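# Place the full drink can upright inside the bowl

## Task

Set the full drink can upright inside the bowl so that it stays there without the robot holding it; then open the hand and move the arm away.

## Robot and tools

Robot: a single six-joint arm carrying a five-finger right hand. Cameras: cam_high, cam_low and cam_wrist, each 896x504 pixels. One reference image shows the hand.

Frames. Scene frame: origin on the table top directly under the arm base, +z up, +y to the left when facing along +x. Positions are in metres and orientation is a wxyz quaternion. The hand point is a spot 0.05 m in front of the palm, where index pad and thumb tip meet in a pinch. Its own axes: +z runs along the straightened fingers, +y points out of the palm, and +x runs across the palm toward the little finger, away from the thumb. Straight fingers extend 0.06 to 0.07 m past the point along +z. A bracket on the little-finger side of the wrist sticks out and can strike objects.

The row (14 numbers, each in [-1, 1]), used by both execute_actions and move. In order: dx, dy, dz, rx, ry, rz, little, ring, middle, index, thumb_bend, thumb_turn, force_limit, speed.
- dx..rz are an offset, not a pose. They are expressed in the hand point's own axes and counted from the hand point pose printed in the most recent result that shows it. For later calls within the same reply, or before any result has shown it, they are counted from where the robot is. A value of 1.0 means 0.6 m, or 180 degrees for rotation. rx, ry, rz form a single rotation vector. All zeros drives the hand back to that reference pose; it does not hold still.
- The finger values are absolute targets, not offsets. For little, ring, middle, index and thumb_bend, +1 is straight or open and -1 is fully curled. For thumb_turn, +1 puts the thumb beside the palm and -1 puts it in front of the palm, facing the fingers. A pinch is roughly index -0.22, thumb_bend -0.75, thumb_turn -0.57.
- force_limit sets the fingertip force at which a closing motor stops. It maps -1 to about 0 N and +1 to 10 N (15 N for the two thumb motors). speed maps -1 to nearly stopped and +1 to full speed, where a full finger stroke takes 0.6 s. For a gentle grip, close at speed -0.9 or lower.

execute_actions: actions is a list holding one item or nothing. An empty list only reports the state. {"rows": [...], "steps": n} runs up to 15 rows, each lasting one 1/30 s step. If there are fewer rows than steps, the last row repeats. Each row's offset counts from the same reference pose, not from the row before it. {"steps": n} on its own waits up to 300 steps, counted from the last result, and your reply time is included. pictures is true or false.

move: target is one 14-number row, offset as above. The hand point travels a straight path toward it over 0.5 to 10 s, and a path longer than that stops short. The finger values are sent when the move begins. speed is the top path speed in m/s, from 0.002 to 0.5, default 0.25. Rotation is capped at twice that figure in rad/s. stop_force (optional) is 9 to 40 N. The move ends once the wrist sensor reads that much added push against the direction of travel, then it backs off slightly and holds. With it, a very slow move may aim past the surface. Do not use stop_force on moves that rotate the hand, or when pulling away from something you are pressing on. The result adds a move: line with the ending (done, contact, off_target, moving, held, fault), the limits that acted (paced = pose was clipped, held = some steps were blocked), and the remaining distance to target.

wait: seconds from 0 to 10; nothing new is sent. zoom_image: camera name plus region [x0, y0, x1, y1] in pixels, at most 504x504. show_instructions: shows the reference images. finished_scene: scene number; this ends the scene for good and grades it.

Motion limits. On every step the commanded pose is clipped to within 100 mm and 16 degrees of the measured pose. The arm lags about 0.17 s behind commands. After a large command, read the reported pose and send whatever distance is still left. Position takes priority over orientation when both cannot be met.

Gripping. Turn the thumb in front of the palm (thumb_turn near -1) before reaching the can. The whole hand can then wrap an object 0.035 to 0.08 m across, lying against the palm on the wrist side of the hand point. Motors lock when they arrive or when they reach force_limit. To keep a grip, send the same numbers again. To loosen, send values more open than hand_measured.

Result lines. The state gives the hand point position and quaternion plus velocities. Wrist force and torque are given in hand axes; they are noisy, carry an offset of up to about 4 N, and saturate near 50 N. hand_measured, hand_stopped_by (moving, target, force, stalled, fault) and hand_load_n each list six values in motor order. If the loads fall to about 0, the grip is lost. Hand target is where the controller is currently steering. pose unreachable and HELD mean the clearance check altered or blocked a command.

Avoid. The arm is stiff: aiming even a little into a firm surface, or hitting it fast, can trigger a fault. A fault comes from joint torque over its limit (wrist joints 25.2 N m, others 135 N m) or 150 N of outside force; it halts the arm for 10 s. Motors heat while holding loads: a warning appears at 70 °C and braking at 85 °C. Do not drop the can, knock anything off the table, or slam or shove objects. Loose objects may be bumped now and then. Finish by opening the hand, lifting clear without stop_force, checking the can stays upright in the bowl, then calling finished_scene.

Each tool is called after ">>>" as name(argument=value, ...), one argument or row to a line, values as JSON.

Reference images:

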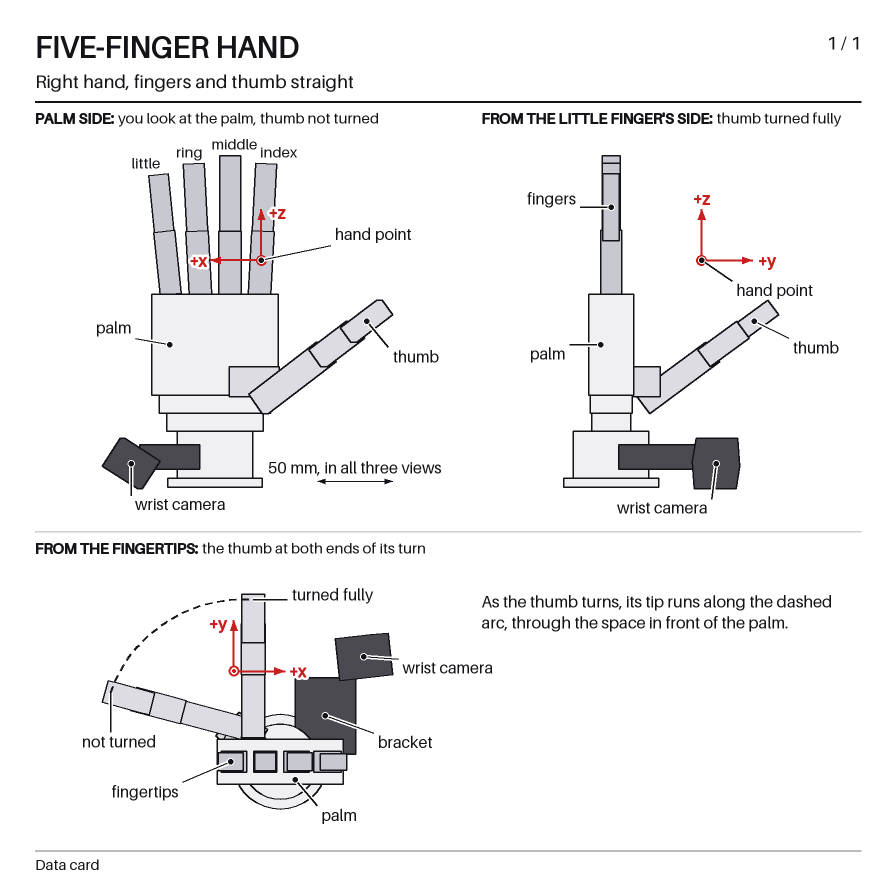

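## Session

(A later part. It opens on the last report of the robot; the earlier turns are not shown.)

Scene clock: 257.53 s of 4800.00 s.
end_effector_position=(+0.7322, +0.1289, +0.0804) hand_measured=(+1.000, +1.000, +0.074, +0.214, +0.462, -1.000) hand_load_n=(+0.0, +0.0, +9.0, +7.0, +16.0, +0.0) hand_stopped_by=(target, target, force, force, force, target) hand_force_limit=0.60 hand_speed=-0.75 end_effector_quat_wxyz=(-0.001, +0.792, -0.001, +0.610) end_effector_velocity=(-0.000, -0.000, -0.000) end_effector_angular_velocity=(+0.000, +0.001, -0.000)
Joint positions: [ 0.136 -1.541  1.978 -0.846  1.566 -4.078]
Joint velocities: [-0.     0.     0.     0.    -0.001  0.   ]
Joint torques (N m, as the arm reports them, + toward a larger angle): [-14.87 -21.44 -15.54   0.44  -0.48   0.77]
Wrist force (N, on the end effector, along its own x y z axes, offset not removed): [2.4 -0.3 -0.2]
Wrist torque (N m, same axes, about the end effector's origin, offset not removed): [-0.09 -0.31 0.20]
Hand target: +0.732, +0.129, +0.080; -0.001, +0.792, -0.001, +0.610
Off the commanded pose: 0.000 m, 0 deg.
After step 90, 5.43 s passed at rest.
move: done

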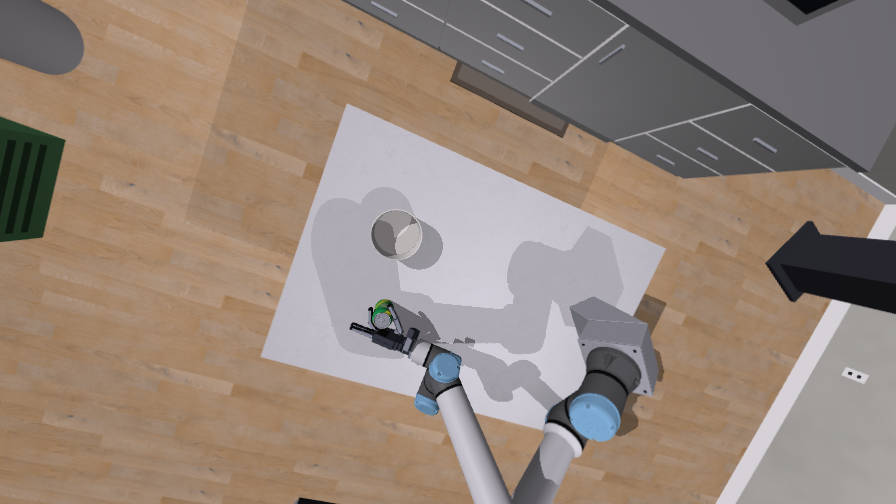

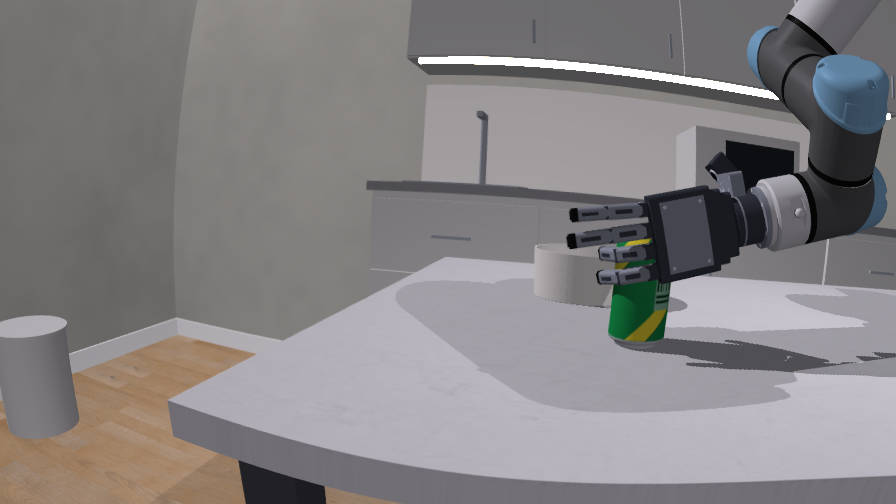

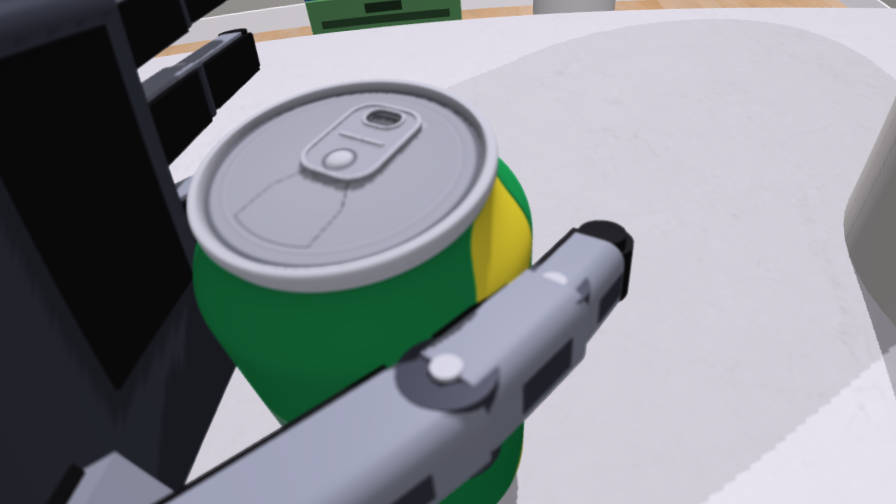

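>>> move(
  target=[0.177, 0, -0.0475, 0, 0, 0, 1, 1, -1, -1, -1, -1, 0.6, -0.75],
  speed=0.08,
)

Scene clock: 264.20 s of 4800.00 s.
end_effector_position=(+0.7320, +0.1286, +0.1901) hand_measured=(+1.000, +1.000, +0.074, +0.212, +0.462, -1.000) hand_load_n=(+0.0, +0.0, +8.5, +4.0, +12.5, +1.5) hand_stopped_by=(target, target, force, force, force, target) hand_force_limit=0.60 hand_speed=-0.75 end_effector_quat_wxyz=(-0.001, +0.792, -0.000, +0.610) end_effector_velocity=(-0.000, -0.001, +0.003) end_effector_angular_velocity=(-0.001, -0.001, -0.002)
Joint positions: [-0.049 -1.791  2.021 -0.645  1.396 -4.004]
Joint velocities: [-0.006 -0.005  0.     0.005 -0.004  0.002]
Joint torques (N m, as the arm reports them, + toward a larger angle): [-14.46 -35.82   0.11   0.59  -1.     1.33]
Wrist force (N, on the end effector, along its own x y z axes, offset not removed): [-2.9 0.2 0.8]
Wrist torque (N m, same axes, about the end effector's origin, offset not removed): [-0.09 -0.10 0.08]
Hand target: +0.732, +0.129, +0.190; -0.001, +0.792, -0.000, +0.610
Off the commanded pose: 0.000 m, 0 deg.
After step 90, 1.80 s passed at rest.
move: done

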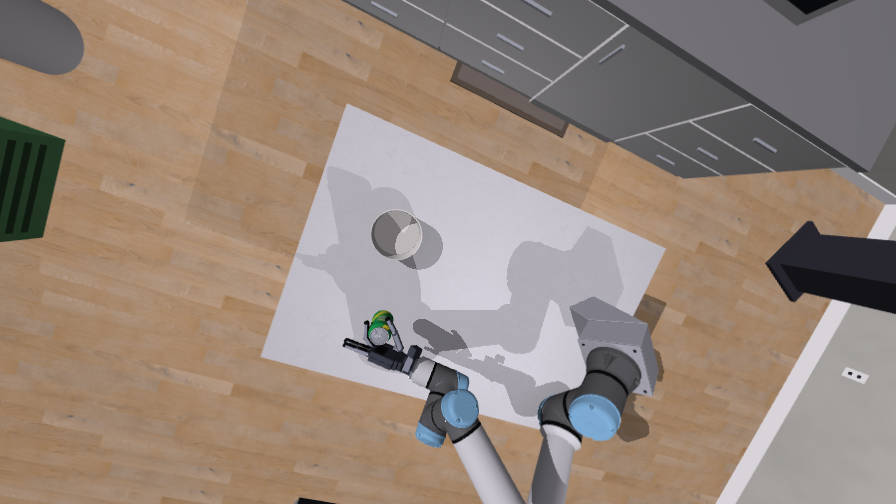

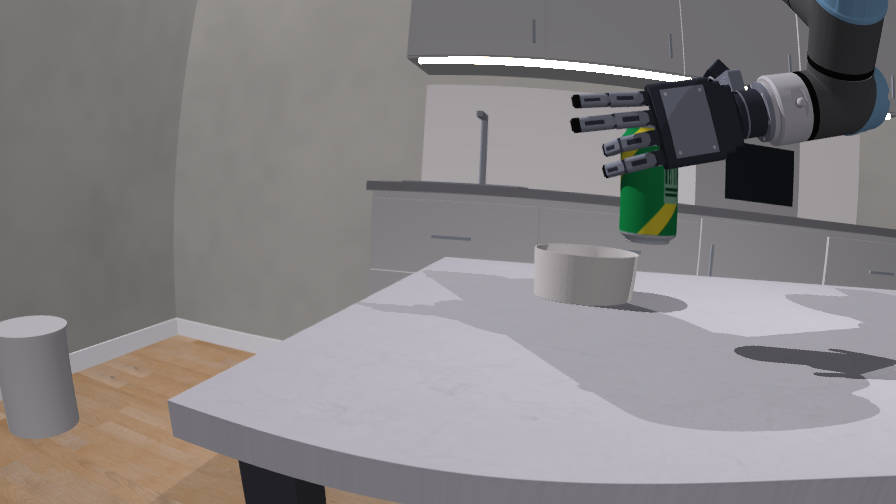

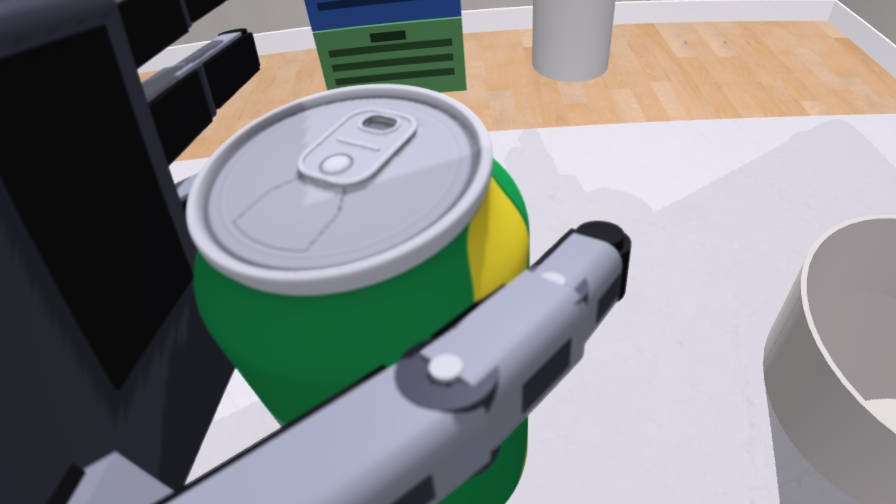

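>>> move(
  target=[0.030, 0.486, 0.113, 0, 0, 0, 1, 1, -1, -0.98, -1, -1, 0.6, -0.9],
  speed=0.12,
)

>>> zoom_image(
  camera="cam_high",
  region=[330, 180, 470, 300],
)

>>> zoom_image(
  camera="cam_low",
  region=[480, 100, 720, 320],
)

Scene clock: 300.17 s of 4800.00 s.
end_effector_position=(+0.8019, -0.1627, +0.1891) hand_measured=(+1.000, +1.000, +0.074, +0.192, +0.462, -1.000) hand_load_n=(+0.0, +0.0, +7.0, +8.0, +14.0, +0.0) hand_stopped_by=(target, target, force, force, force, target) hand_force_limit=0.60 hand_speed=-0.90 end_effector_quat_wxyz=(-0.001, +0.792, +0.000, +0.610) end_effector_velocity=(+0.001, -0.002, +0.000) end_effector_angular_velocity=(-0.000, -0.001, +0.000)
Joint positions: [-0.483 -1.315  1.871 -1.046  1.004 -3.802]
Joint velocities: [-0.002  0.005 -0.005 -0.002 -0.001  0.001]
Joint torques (N m, as the arm reports them, + toward a larger angle): [-38.16 -12.84 -24.21  -4.09  -0.85   1.06]
Wrist force (N, on the end effector, along its own x y z axes, offset not removed): [-3.6 0.0 0.7]
Wrist torque (N m, same axes, about the end effector's origin, offset not removed): [-0.09 0.04 0.00]
Hand target: +0.802, -0.163, +0.189; -0.001, +0.792, +0.000, +0.610
Off the commanded pose: 0.001 m, 0 deg.
After step 90, 29.93 s passed at rest.
move: done

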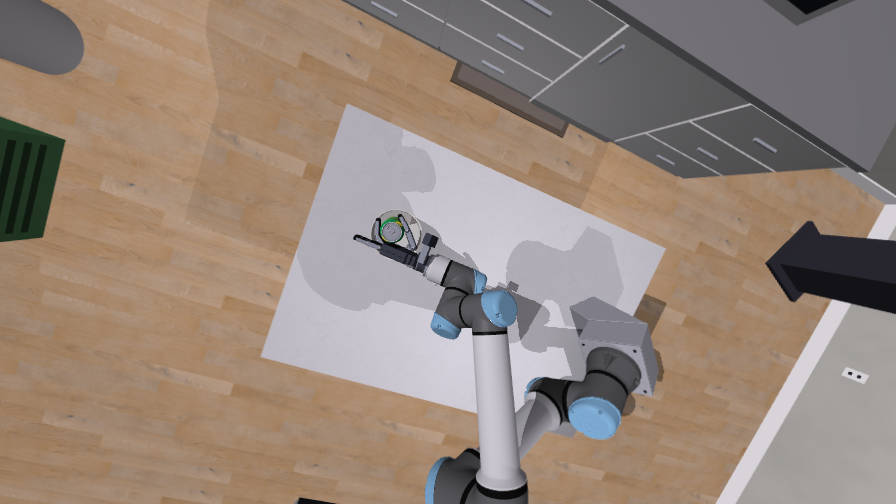

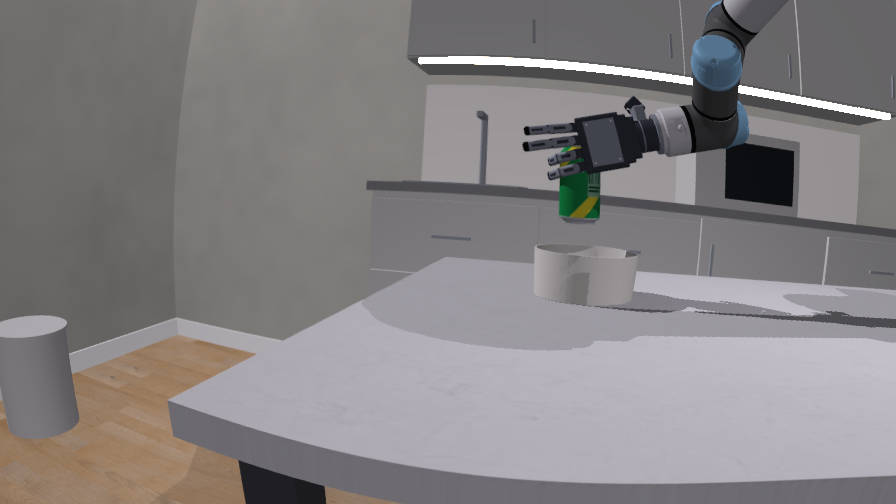

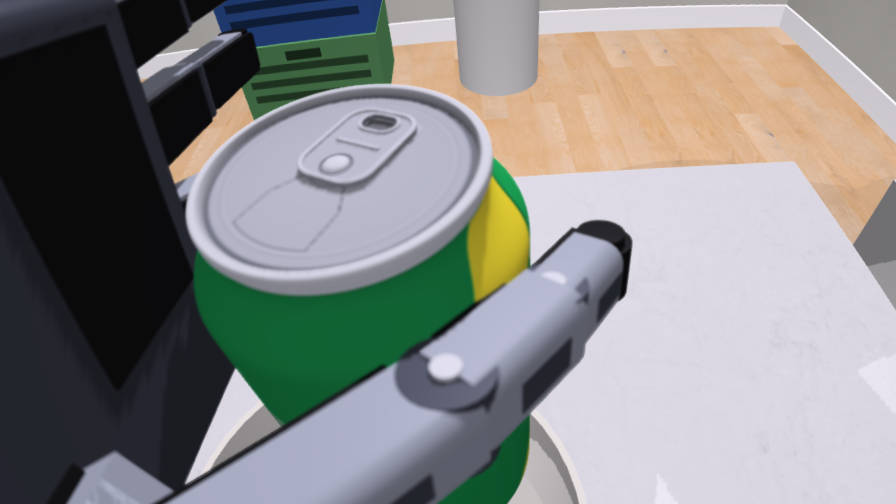

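Region (330, 180, 470, 300) of cam_high's 896x504 image, scaled by 3.600, with more detail than that image has; it fills the top 432 rows of this view, and the rest is white.

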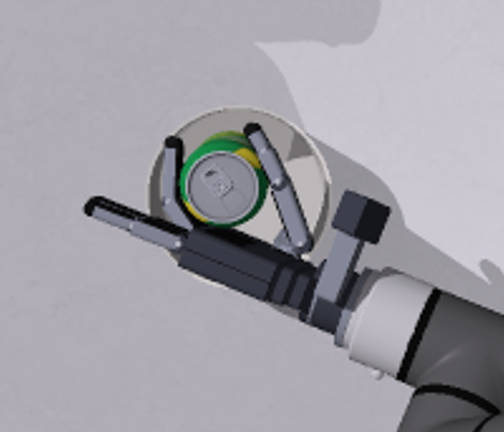

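Region (480, 100, 720, 320) of cam_low's 896x504 image, scaled by 2.100, with more detail than that image has; it fills the top 462 rows of this view, and the rest is white.

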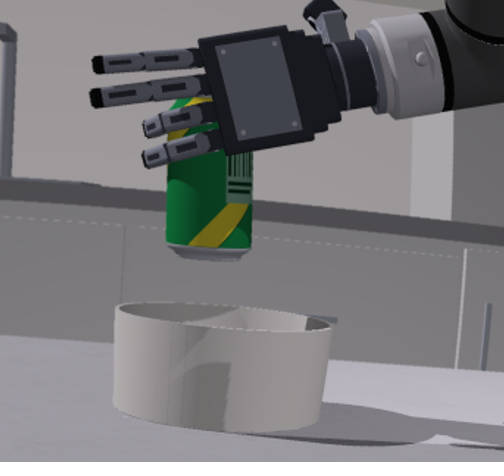

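>>> move(
  target=[-0.088, -0.02, -0.007, 0, 0.014, 0, 1, 1, -1, -0.98, -1, -1, 0.6, -0.9],
  speed=0.05,
)

>>> zoom_image(
  camera="cam_high",
  region=[330, 180, 470, 300],
)

>>> zoom_image(
  camera="cam_low",
  region=[480, 100, 720, 320],
)

Scene clock: 327.87 s of 4800.00 s.
end_effector_position=(+0.7843, -0.1506, +0.1395) hand_measured=(+1.000, +1.000, +0.074, +0.192, +0.462, -1.000) hand_load_n=(+0.0, +0.0, +7.0, +7.5, +14.0, +0.0) hand_stopped_by=(target, target, force, force, force, target) hand_force_limit=0.60 hand_speed=-0.90 end_effector_quat_wxyz=(-0.001, +0.779, -0.000, +0.627) end_effector_velocity=(-0.001, +0.000, -0.003) end_effector_angular_velocity=(+0.000, -0.002, -0.000)
Joint positions: [-0.388 -1.26   1.929 -1.166  1.122 -3.839]
Joint velocities: [ 0.005  0.005  0.002 -0.007  0.006 -0.002]
Joint torques (N m, as the arm reports them, + toward a larger angle): [-16.38 -16.1    3.5   -3.73   4.33  -1.84]
Wrist force (N, on the end effector, along its own x y z axes, offset not removed): [-2.2 -1.5 0.5]
Wrist torque (N m, same axes, about the end effector's origin, offset not removed): [-0.32 -0.20 0.00]
Hand target: +0.784, -0.151, +0.139; -0.001, +0.779, -0.000, +0.627
Off the commanded pose: 0.000 m, 0 deg.
After step 90, 23.20 s passed at rest.
move: done

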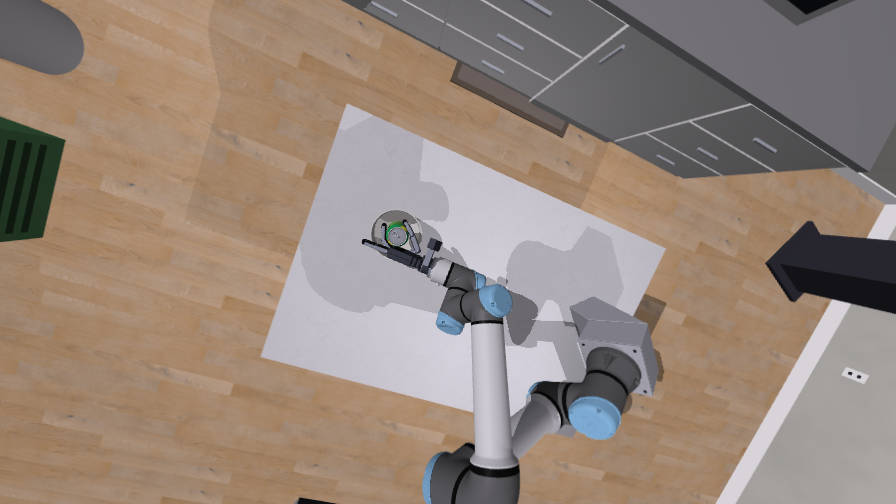

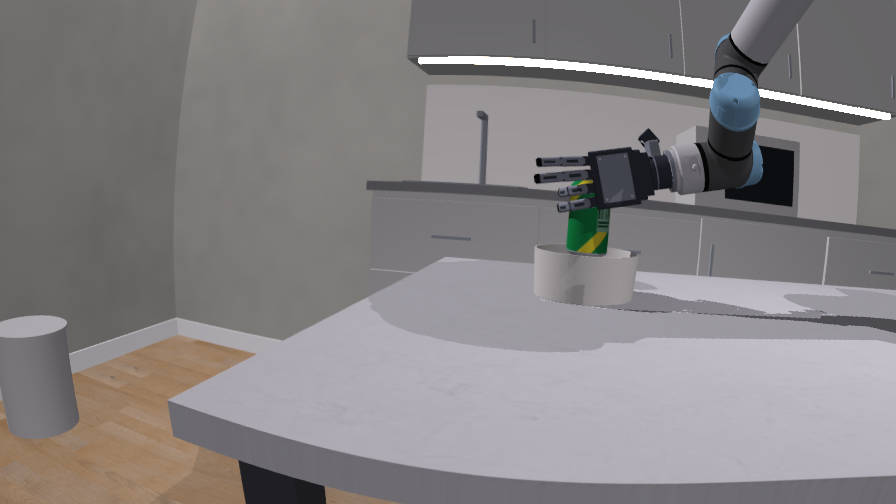

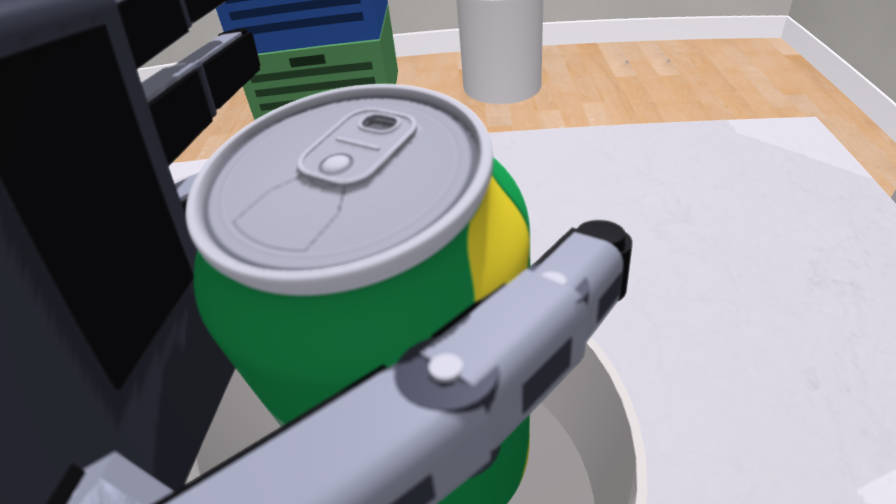

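Region (330, 180, 470, 300) of cam_high's 896x504 image, scaled by 3.600, with more detail than that image has; it fills the top 432 rows of this view, and the rest is white.

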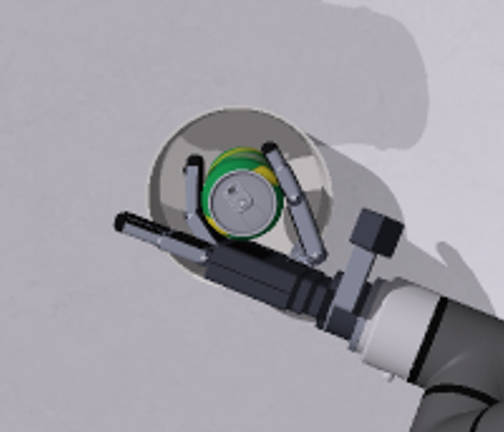

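Region (480, 100, 720, 320) of cam_low's 896x504 image, scaled by 2.100, with more detail than that image has; it fills the top 462 rows of this view, and the rest is white.

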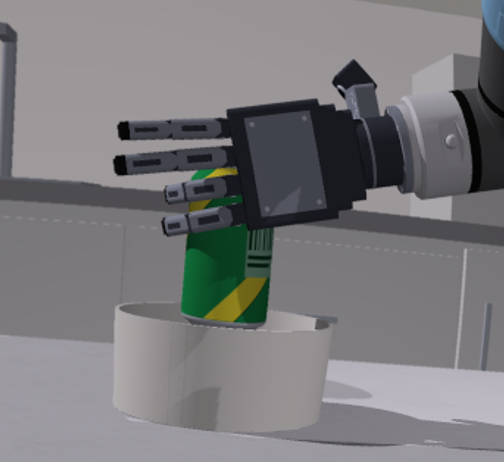

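>>> move(
  target=[-0.0725, 0.007, 0.0159, 0, 0, 0, 1, 1, -1, -0.98, -1, -1, 0.6, -0.9],
  speed=0.03,
  stop_force=9,
)

>>> zoom_image(
  camera="cam_low",
  region=[480, 100, 720, 320],
)

Scene clock: 341.03 s of 4800.00 s.
end_effector_position=(+0.7843, -0.1546, +0.0952) hand_measured=(+1.000, +1.000, +0.074, +0.192, +0.462, -1.000) hand_load_n=(+0.0, +0.0, +7.0, +7.5, +14.0, +0.0) hand_stopped_by=(target, target, force, force, force, target) hand_force_limit=0.60 hand_speed=-0.90 end_effector_quat_wxyz=(-0.001, +0.779, -0.000, +0.627) end_effector_velocity=(-0.000, -0.000, -0.003) end_effector_angular_velocity=(+0.001, +0.001, -0.000)
Joint positions: [-0.325 -1.174  1.896 -1.206  1.178 -3.871]
Joint velocities: [ 0.004  0.005 -0.002 -0.002  0.002 -0.001]
Joint torques (N m, as the arm reports them, + toward a larger angle): [-17.52 -18.09 -21.22  -3.9    4.28  -1.72]
Wrist force (N, on the end effector, along its own x y z axes, offset not removed): [-2.9 -0.8 0.6]
Wrist torque (N m, same axes, about the end effector's origin, offset not removed): [-0.22 -0.14 -0.03]
Hand target: +0.784, -0.155, +0.095; -0.001, +0.779, -0.000, +0.627
Off the commanded pose: 0.000 m, 0 deg.
After step 90, 8.33 s passed at rest.
move: done

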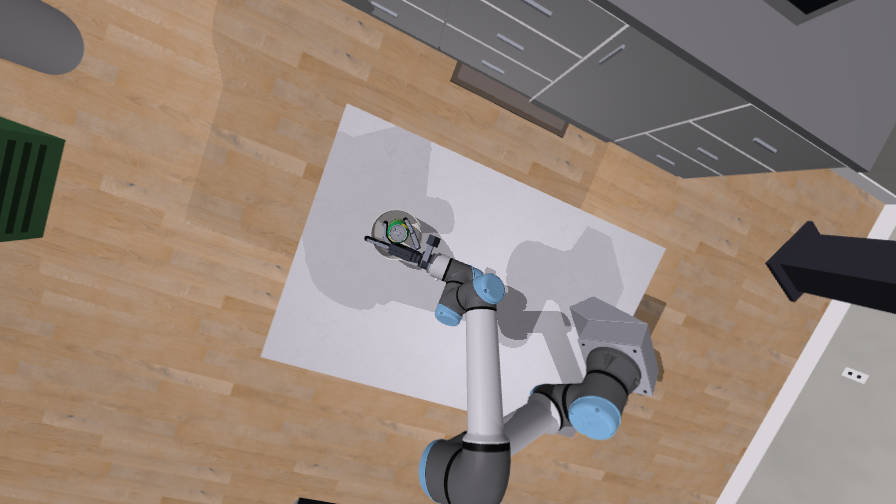

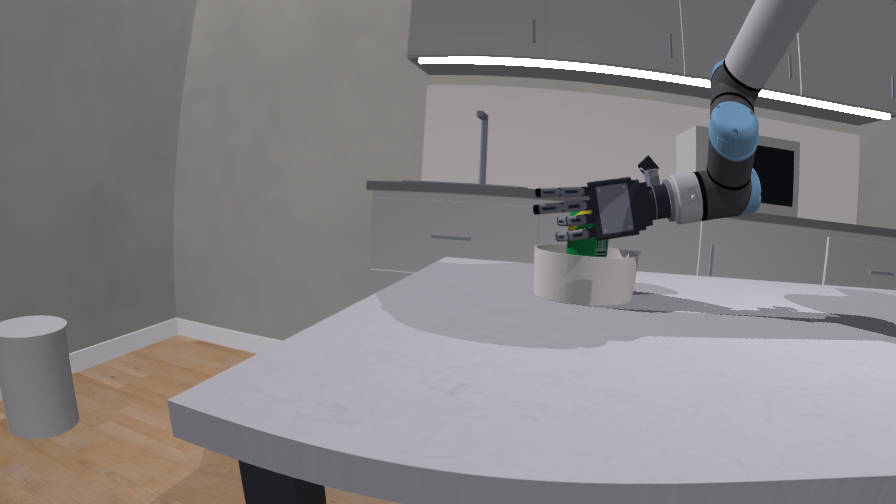

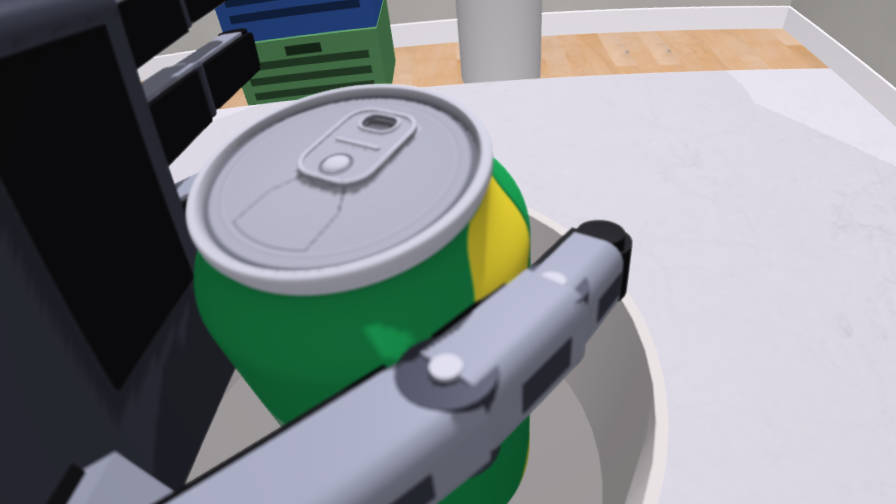

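Region (480, 100, 720, 320) of cam_low's 896x504 image, scaled by 2.100, with more detail than that image has; it fills the top 462 rows of this view, and the rest is white.

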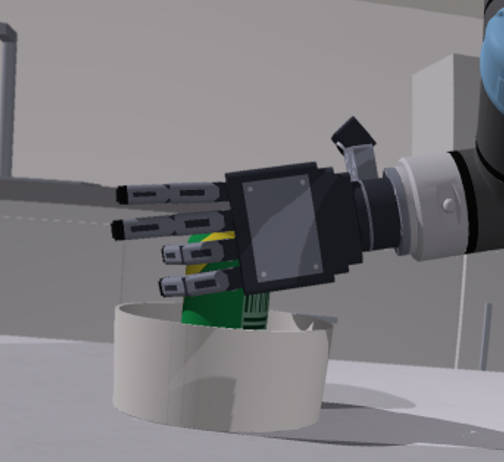

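Clear of the rim; lowering slowly to contact.

>>> move(
  target=[-0.0277, 0, 0.006, 0, 0, 0, 1, 1, -1, -0.98, -1, -1, 0.6, -0.9],
  speed=0.005,
  stop_force=9,
)

Scene clock: 346.47 s of 4800.00 s.
end_effector_position=(+0.7844, -0.1546, +0.0863) hand_measured=(+1.000, +1.000, +0.074, +0.192, +0.462, -1.000) hand_load_n=(+0.0, +0.0, +7.5, +6.5, +14.5, -3.5) hand_stopped_by=(target, target, force, force, force, target) hand_force_limit=0.60 hand_speed=-0.90 end_effector_quat_wxyz=(-0.001, +0.779, -0.000, +0.627) end_effector_velocity=(+0.001, -0.000, +0.003) end_effector_angular_velocity=(-0.001, -0.003, +0.001)
Joint positions: [-0.311 -1.157  1.888 -1.213  1.19  -3.878]
Joint velocities: [-0.003 -0.003  0.001 -0.    -0.001  0.001]
Joint torques (N m, as the arm reports them, + toward a larger angle): [-32.36 -36.88  -1.17   1.89  -3.39   1.69]
Wrist force (N, on the end effector, along its own x y z axes, offset not removed): [9.3 2.0 -0.5]
Wrist torque (N m, same axes, about the end effector's origin, offset not removed): [-0.04 -0.43 0.28]
Hand target: +0.784, -0.155, +0.087; -0.001, +0.779, -0.000, +0.627
Off the commanded pose: 0.008 m, 0 deg.
After step 90, 0.30 s passed at rest.
move: contact

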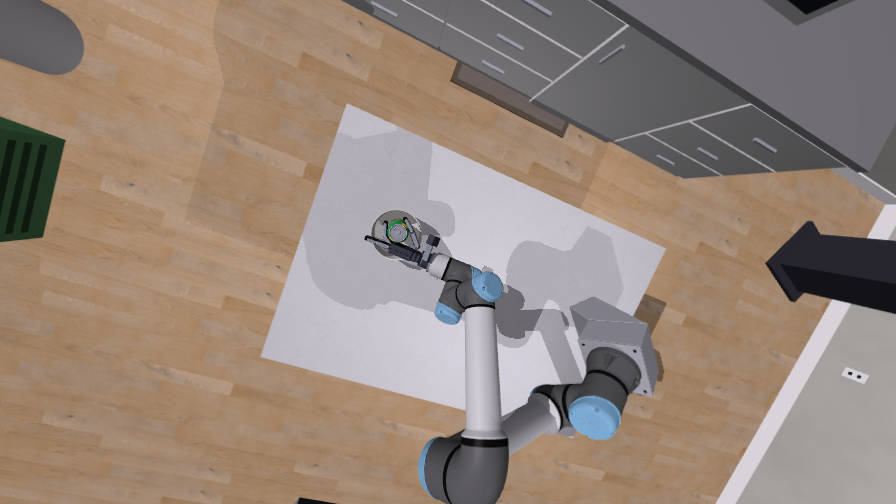

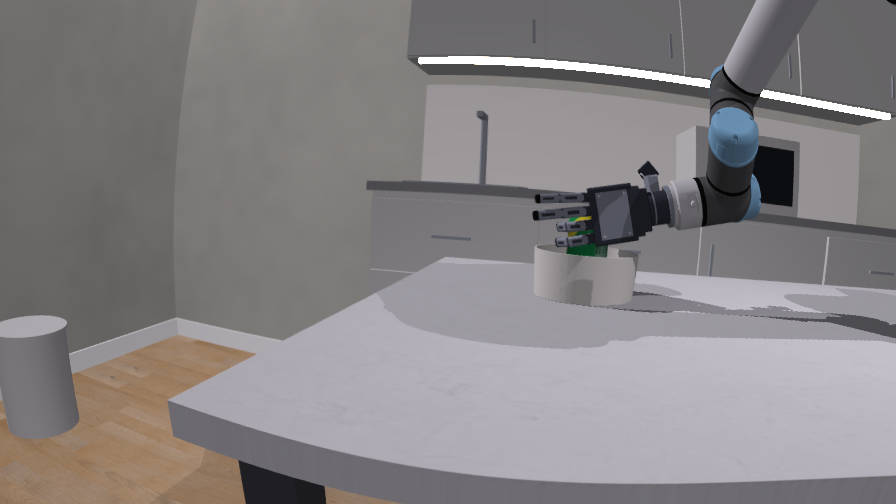

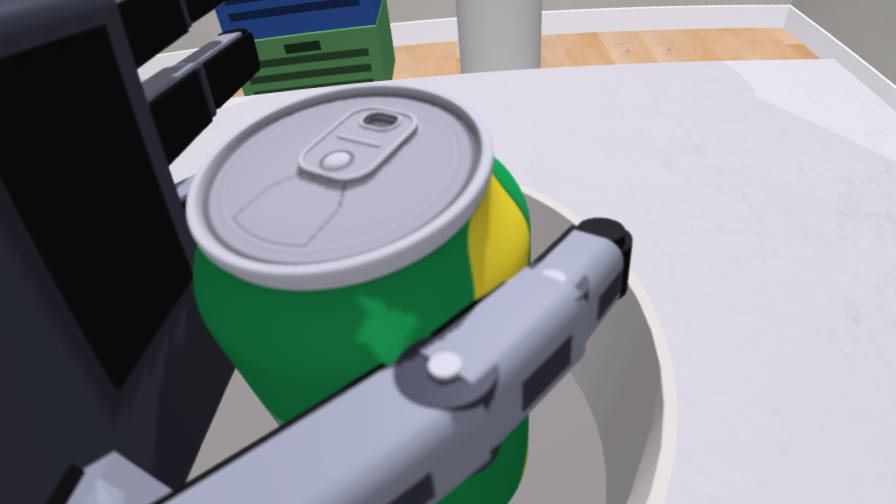

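>>> move(
  target=[0.001, 0, 0, 0, 0, 0, 1, 1, 0.5, 0.5, 1, -1, 0.6, -0.5],
  speed=0.01,
)

>>> move(
  target=[0.2, -0.015, -0.05, 0, 0, 0, 1, 1, 0.5, 0.5, 1, -1, 0.6, -0.5],
  speed=0.08,
)

Scene clock: 353.17 s of 4800.00 s.
end_effector_position=(+0.7846, -0.1546, +0.0869) hand_measured=(+1.000, +1.000, +0.500, +0.500, +1.000, -1.000) hand_load_n=(+0.0, +0.0, +0.0, +0.0, +0.0, +0.0) hand_stopped_by=(target, target, target, target, target, target) hand_force_limit=0.60 hand_speed=-0.50 end_effector_quat_wxyz=(-0.001, +0.779, -0.000, +0.627) end_effector_velocity=(-0.001, -0.001, -0.000) end_effector_angular_velocity=(-0.000, +0.001, -0.003)
Joint positions: [-0.312 -1.158  1.888 -1.212  1.189 -3.878]
Joint velocities: [-0.001  0.001  0.002  0.     0.    -0.   ]
Joint torques (N m, as the arm reports them, + toward a larger angle): [-37.53 -38.07 -19.48   0.9   -1.49   1.19]
Wrist force (N, on the end effector, along its own x y z axes, offset not removed): [0.1 -0.2 -1.5]
Wrist torque (N m, same axes, about the end effector's origin, offset not removed): [-0.04 0.02 0.01]
Hand target: +0.785, -0.155, +0.087; -0.001, +0.779, -0.000, +0.627
Off the commanded pose: 0.000 m, 0 deg.
After step 90, 2.40 s passed at rest.
move: done

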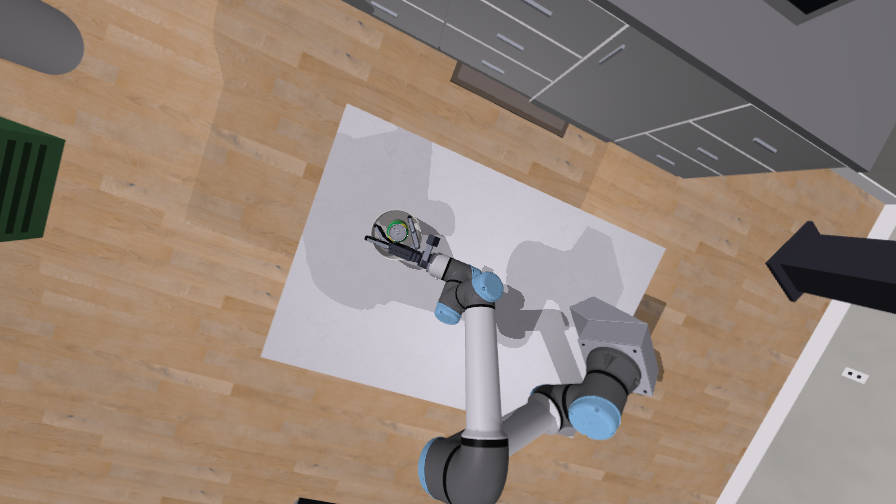

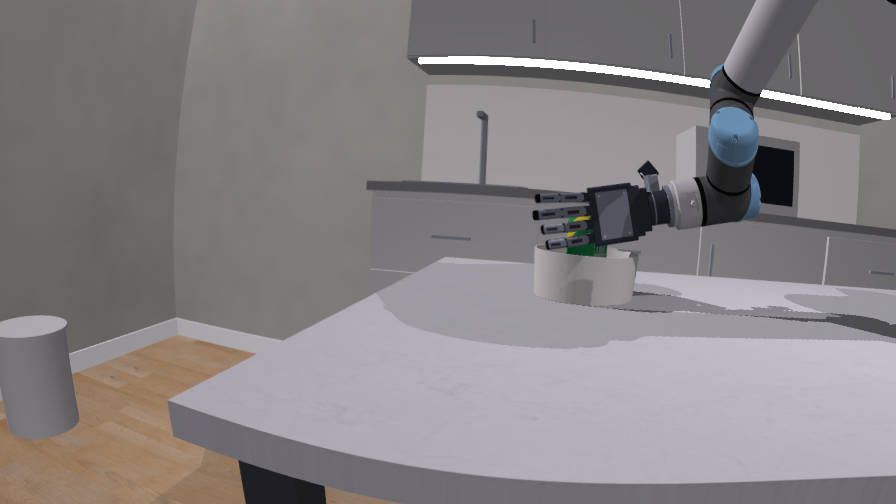

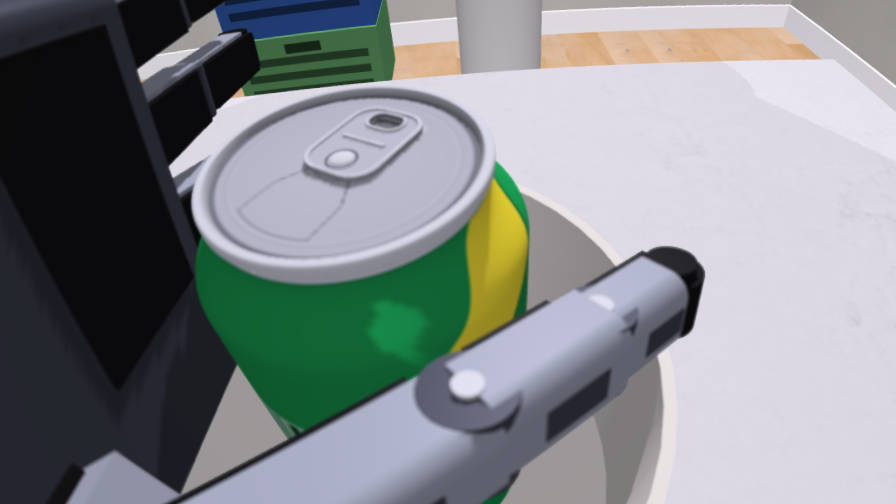

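Scene clock: 355.20 s of 4800.00 s.
end_effector_position=(+0.7810, -0.1460, +0.2102) hand_measured=(+1.000, +1.000, +0.500, +0.500, +1.000, -1.000) hand_load_n=(+0.0, +0.0, +0.0, +0.0, +0.0, +0.0) hand_stopped_by=(target, target, target, target, target, target) hand_force_limit=0.60 hand_speed=-0.50 end_effector_quat_wxyz=(-0.001, +0.779, +0.000, +0.627) end_effector_velocity=(-0.001, +0.000, +0.002) end_effector_angular_velocity=(+0.000, +0.001, -0.001)
Joint positions: [-0.501 -1.391  1.969 -1.106  1.023 -3.776]
Joint velocities: [-0.004 -0.005  0.002  0.002 -0.004  0.002]
Joint torques (N m, as the arm reports them, + toward a larger angle): [-34.08 -31.68   3.98   0.71  -1.43   1.17]
Wrist force (N, on the end effector, along its own x y z axes, offset not removed): [0.9 -0.3 0.1]
Wrist torque (N m, same axes, about the end effector's origin, offset not removed): [-0.16 -0.23 0.06]
Hand target: +0.781, -0.146, +0.211; -0.001, +0.779, +0.000, +0.627
Off the commanded pose: 0.000 m, 0 deg.
move: done

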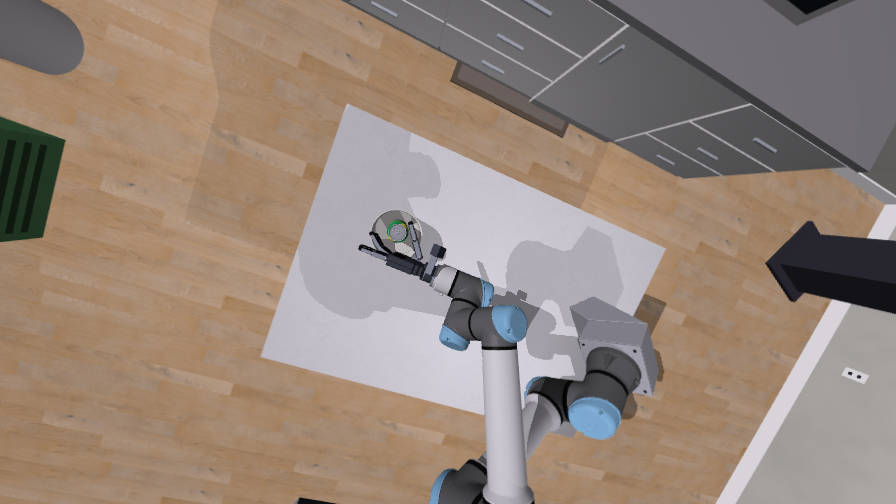

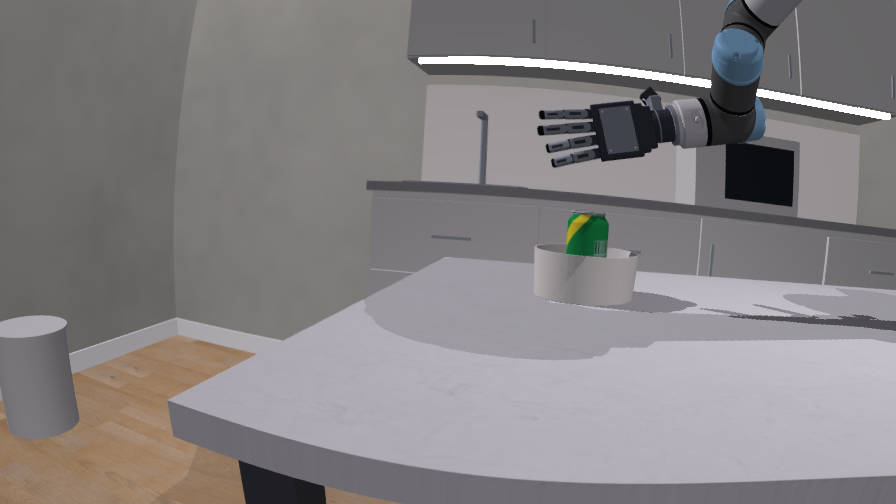

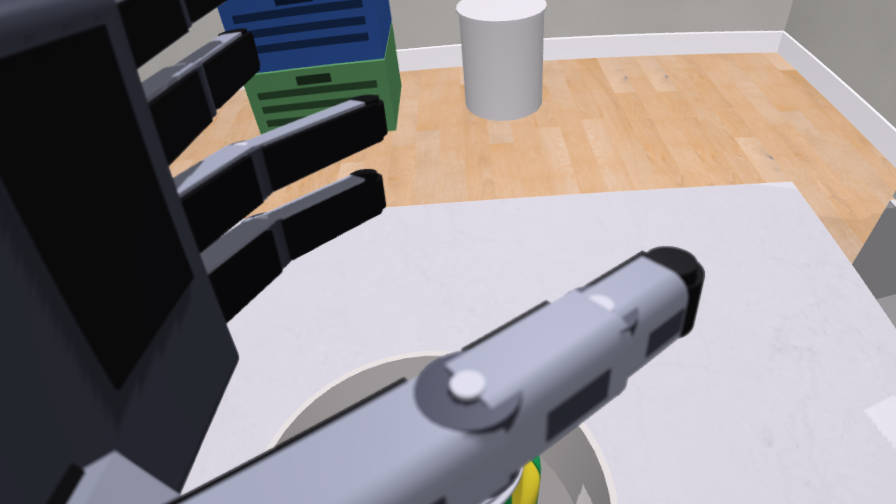

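>>> move(
  target=[0.03, -0.25, -0.18, 0, 0, 0, 1, 1, 1, 1, 1, -1, 0.6, 0],
  speed=0.2,
)

Scene clock: 360.70 s of 4800.00 s.
end_effector_position=(+0.6796, +0.0037, +0.2512) hand_measured=(+1.000, +1.000, +1.000, +1.000, +1.000, -1.000) hand_load_n=(+0.0, +0.0, +0.0, +0.0, +0.0, +0.0) hand_stopped_by=(target, target, target, target, target, target) hand_force_limit=0.60 hand_speed=0.00 end_effector_quat_wxyz=(-0.001, +0.779, +0.000, +0.627) end_effector_velocity=(-0.002, +0.002, +0.001) end_effector_angular_velocity=(+0.001, -0.000, -0.002)
Joint positions: [-0.476 -1.887  2.284 -0.917  1.045 -3.79 ]
Joint velocities: [-0.    -0.008  0.004  0.005  0.001  0.001]
Joint torques (N m, as the arm reports them, + toward a larger angle): [-16.2  -18.44   0.25   0.97  -1.46   1.16]
Wrist force (N, on the end effector, along its own x y z axes, offset not removed): [1.2 0.3 -0.7]
Wrist torque (N m, same axes, about the end effector's origin, offset not removed): [-0.01 -0.18 0.06]
Hand target: +0.679, +0.004, +0.251; -0.001, +0.779, +0.000, +0.627
Off the commanded pose: 0.001 m, 0 deg.
After step 90, 0.90 s passed at rest.
move: done

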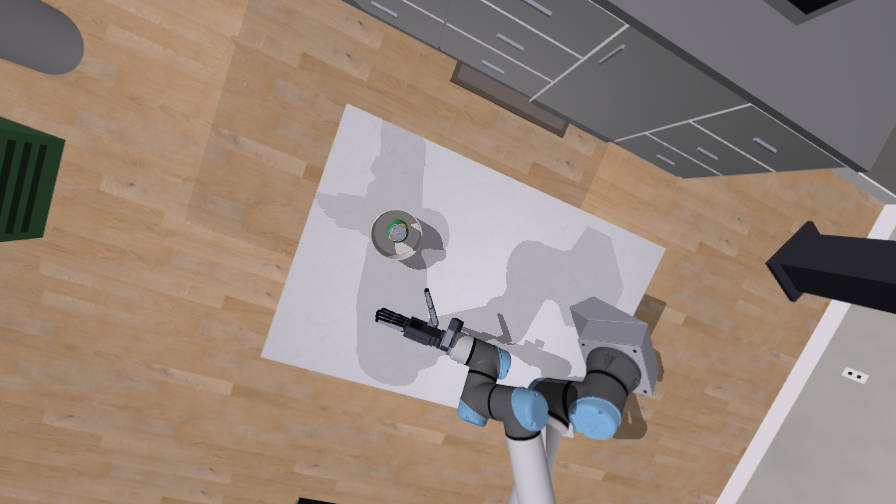

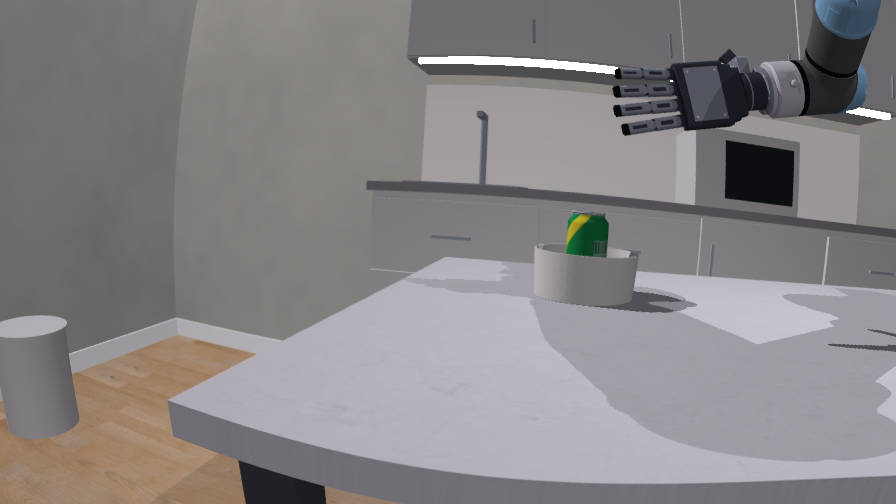

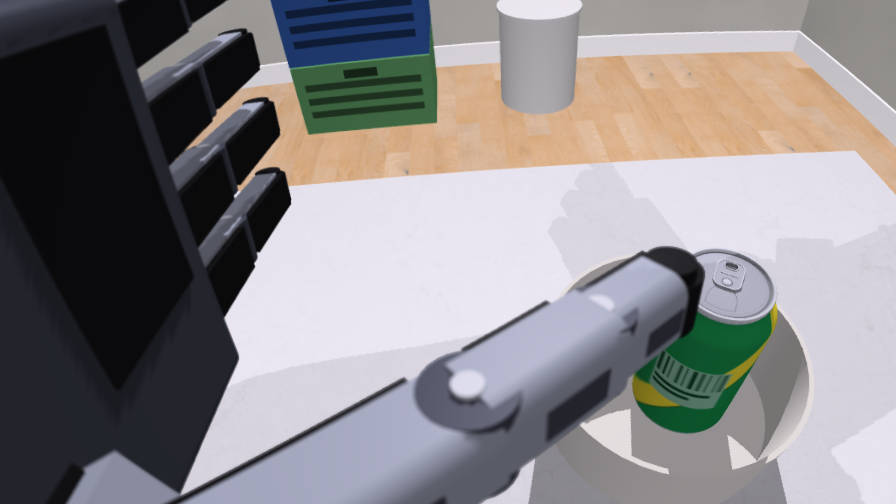

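>>> finished_scene(
  scene=1,
)

The scene is finished: the task was done.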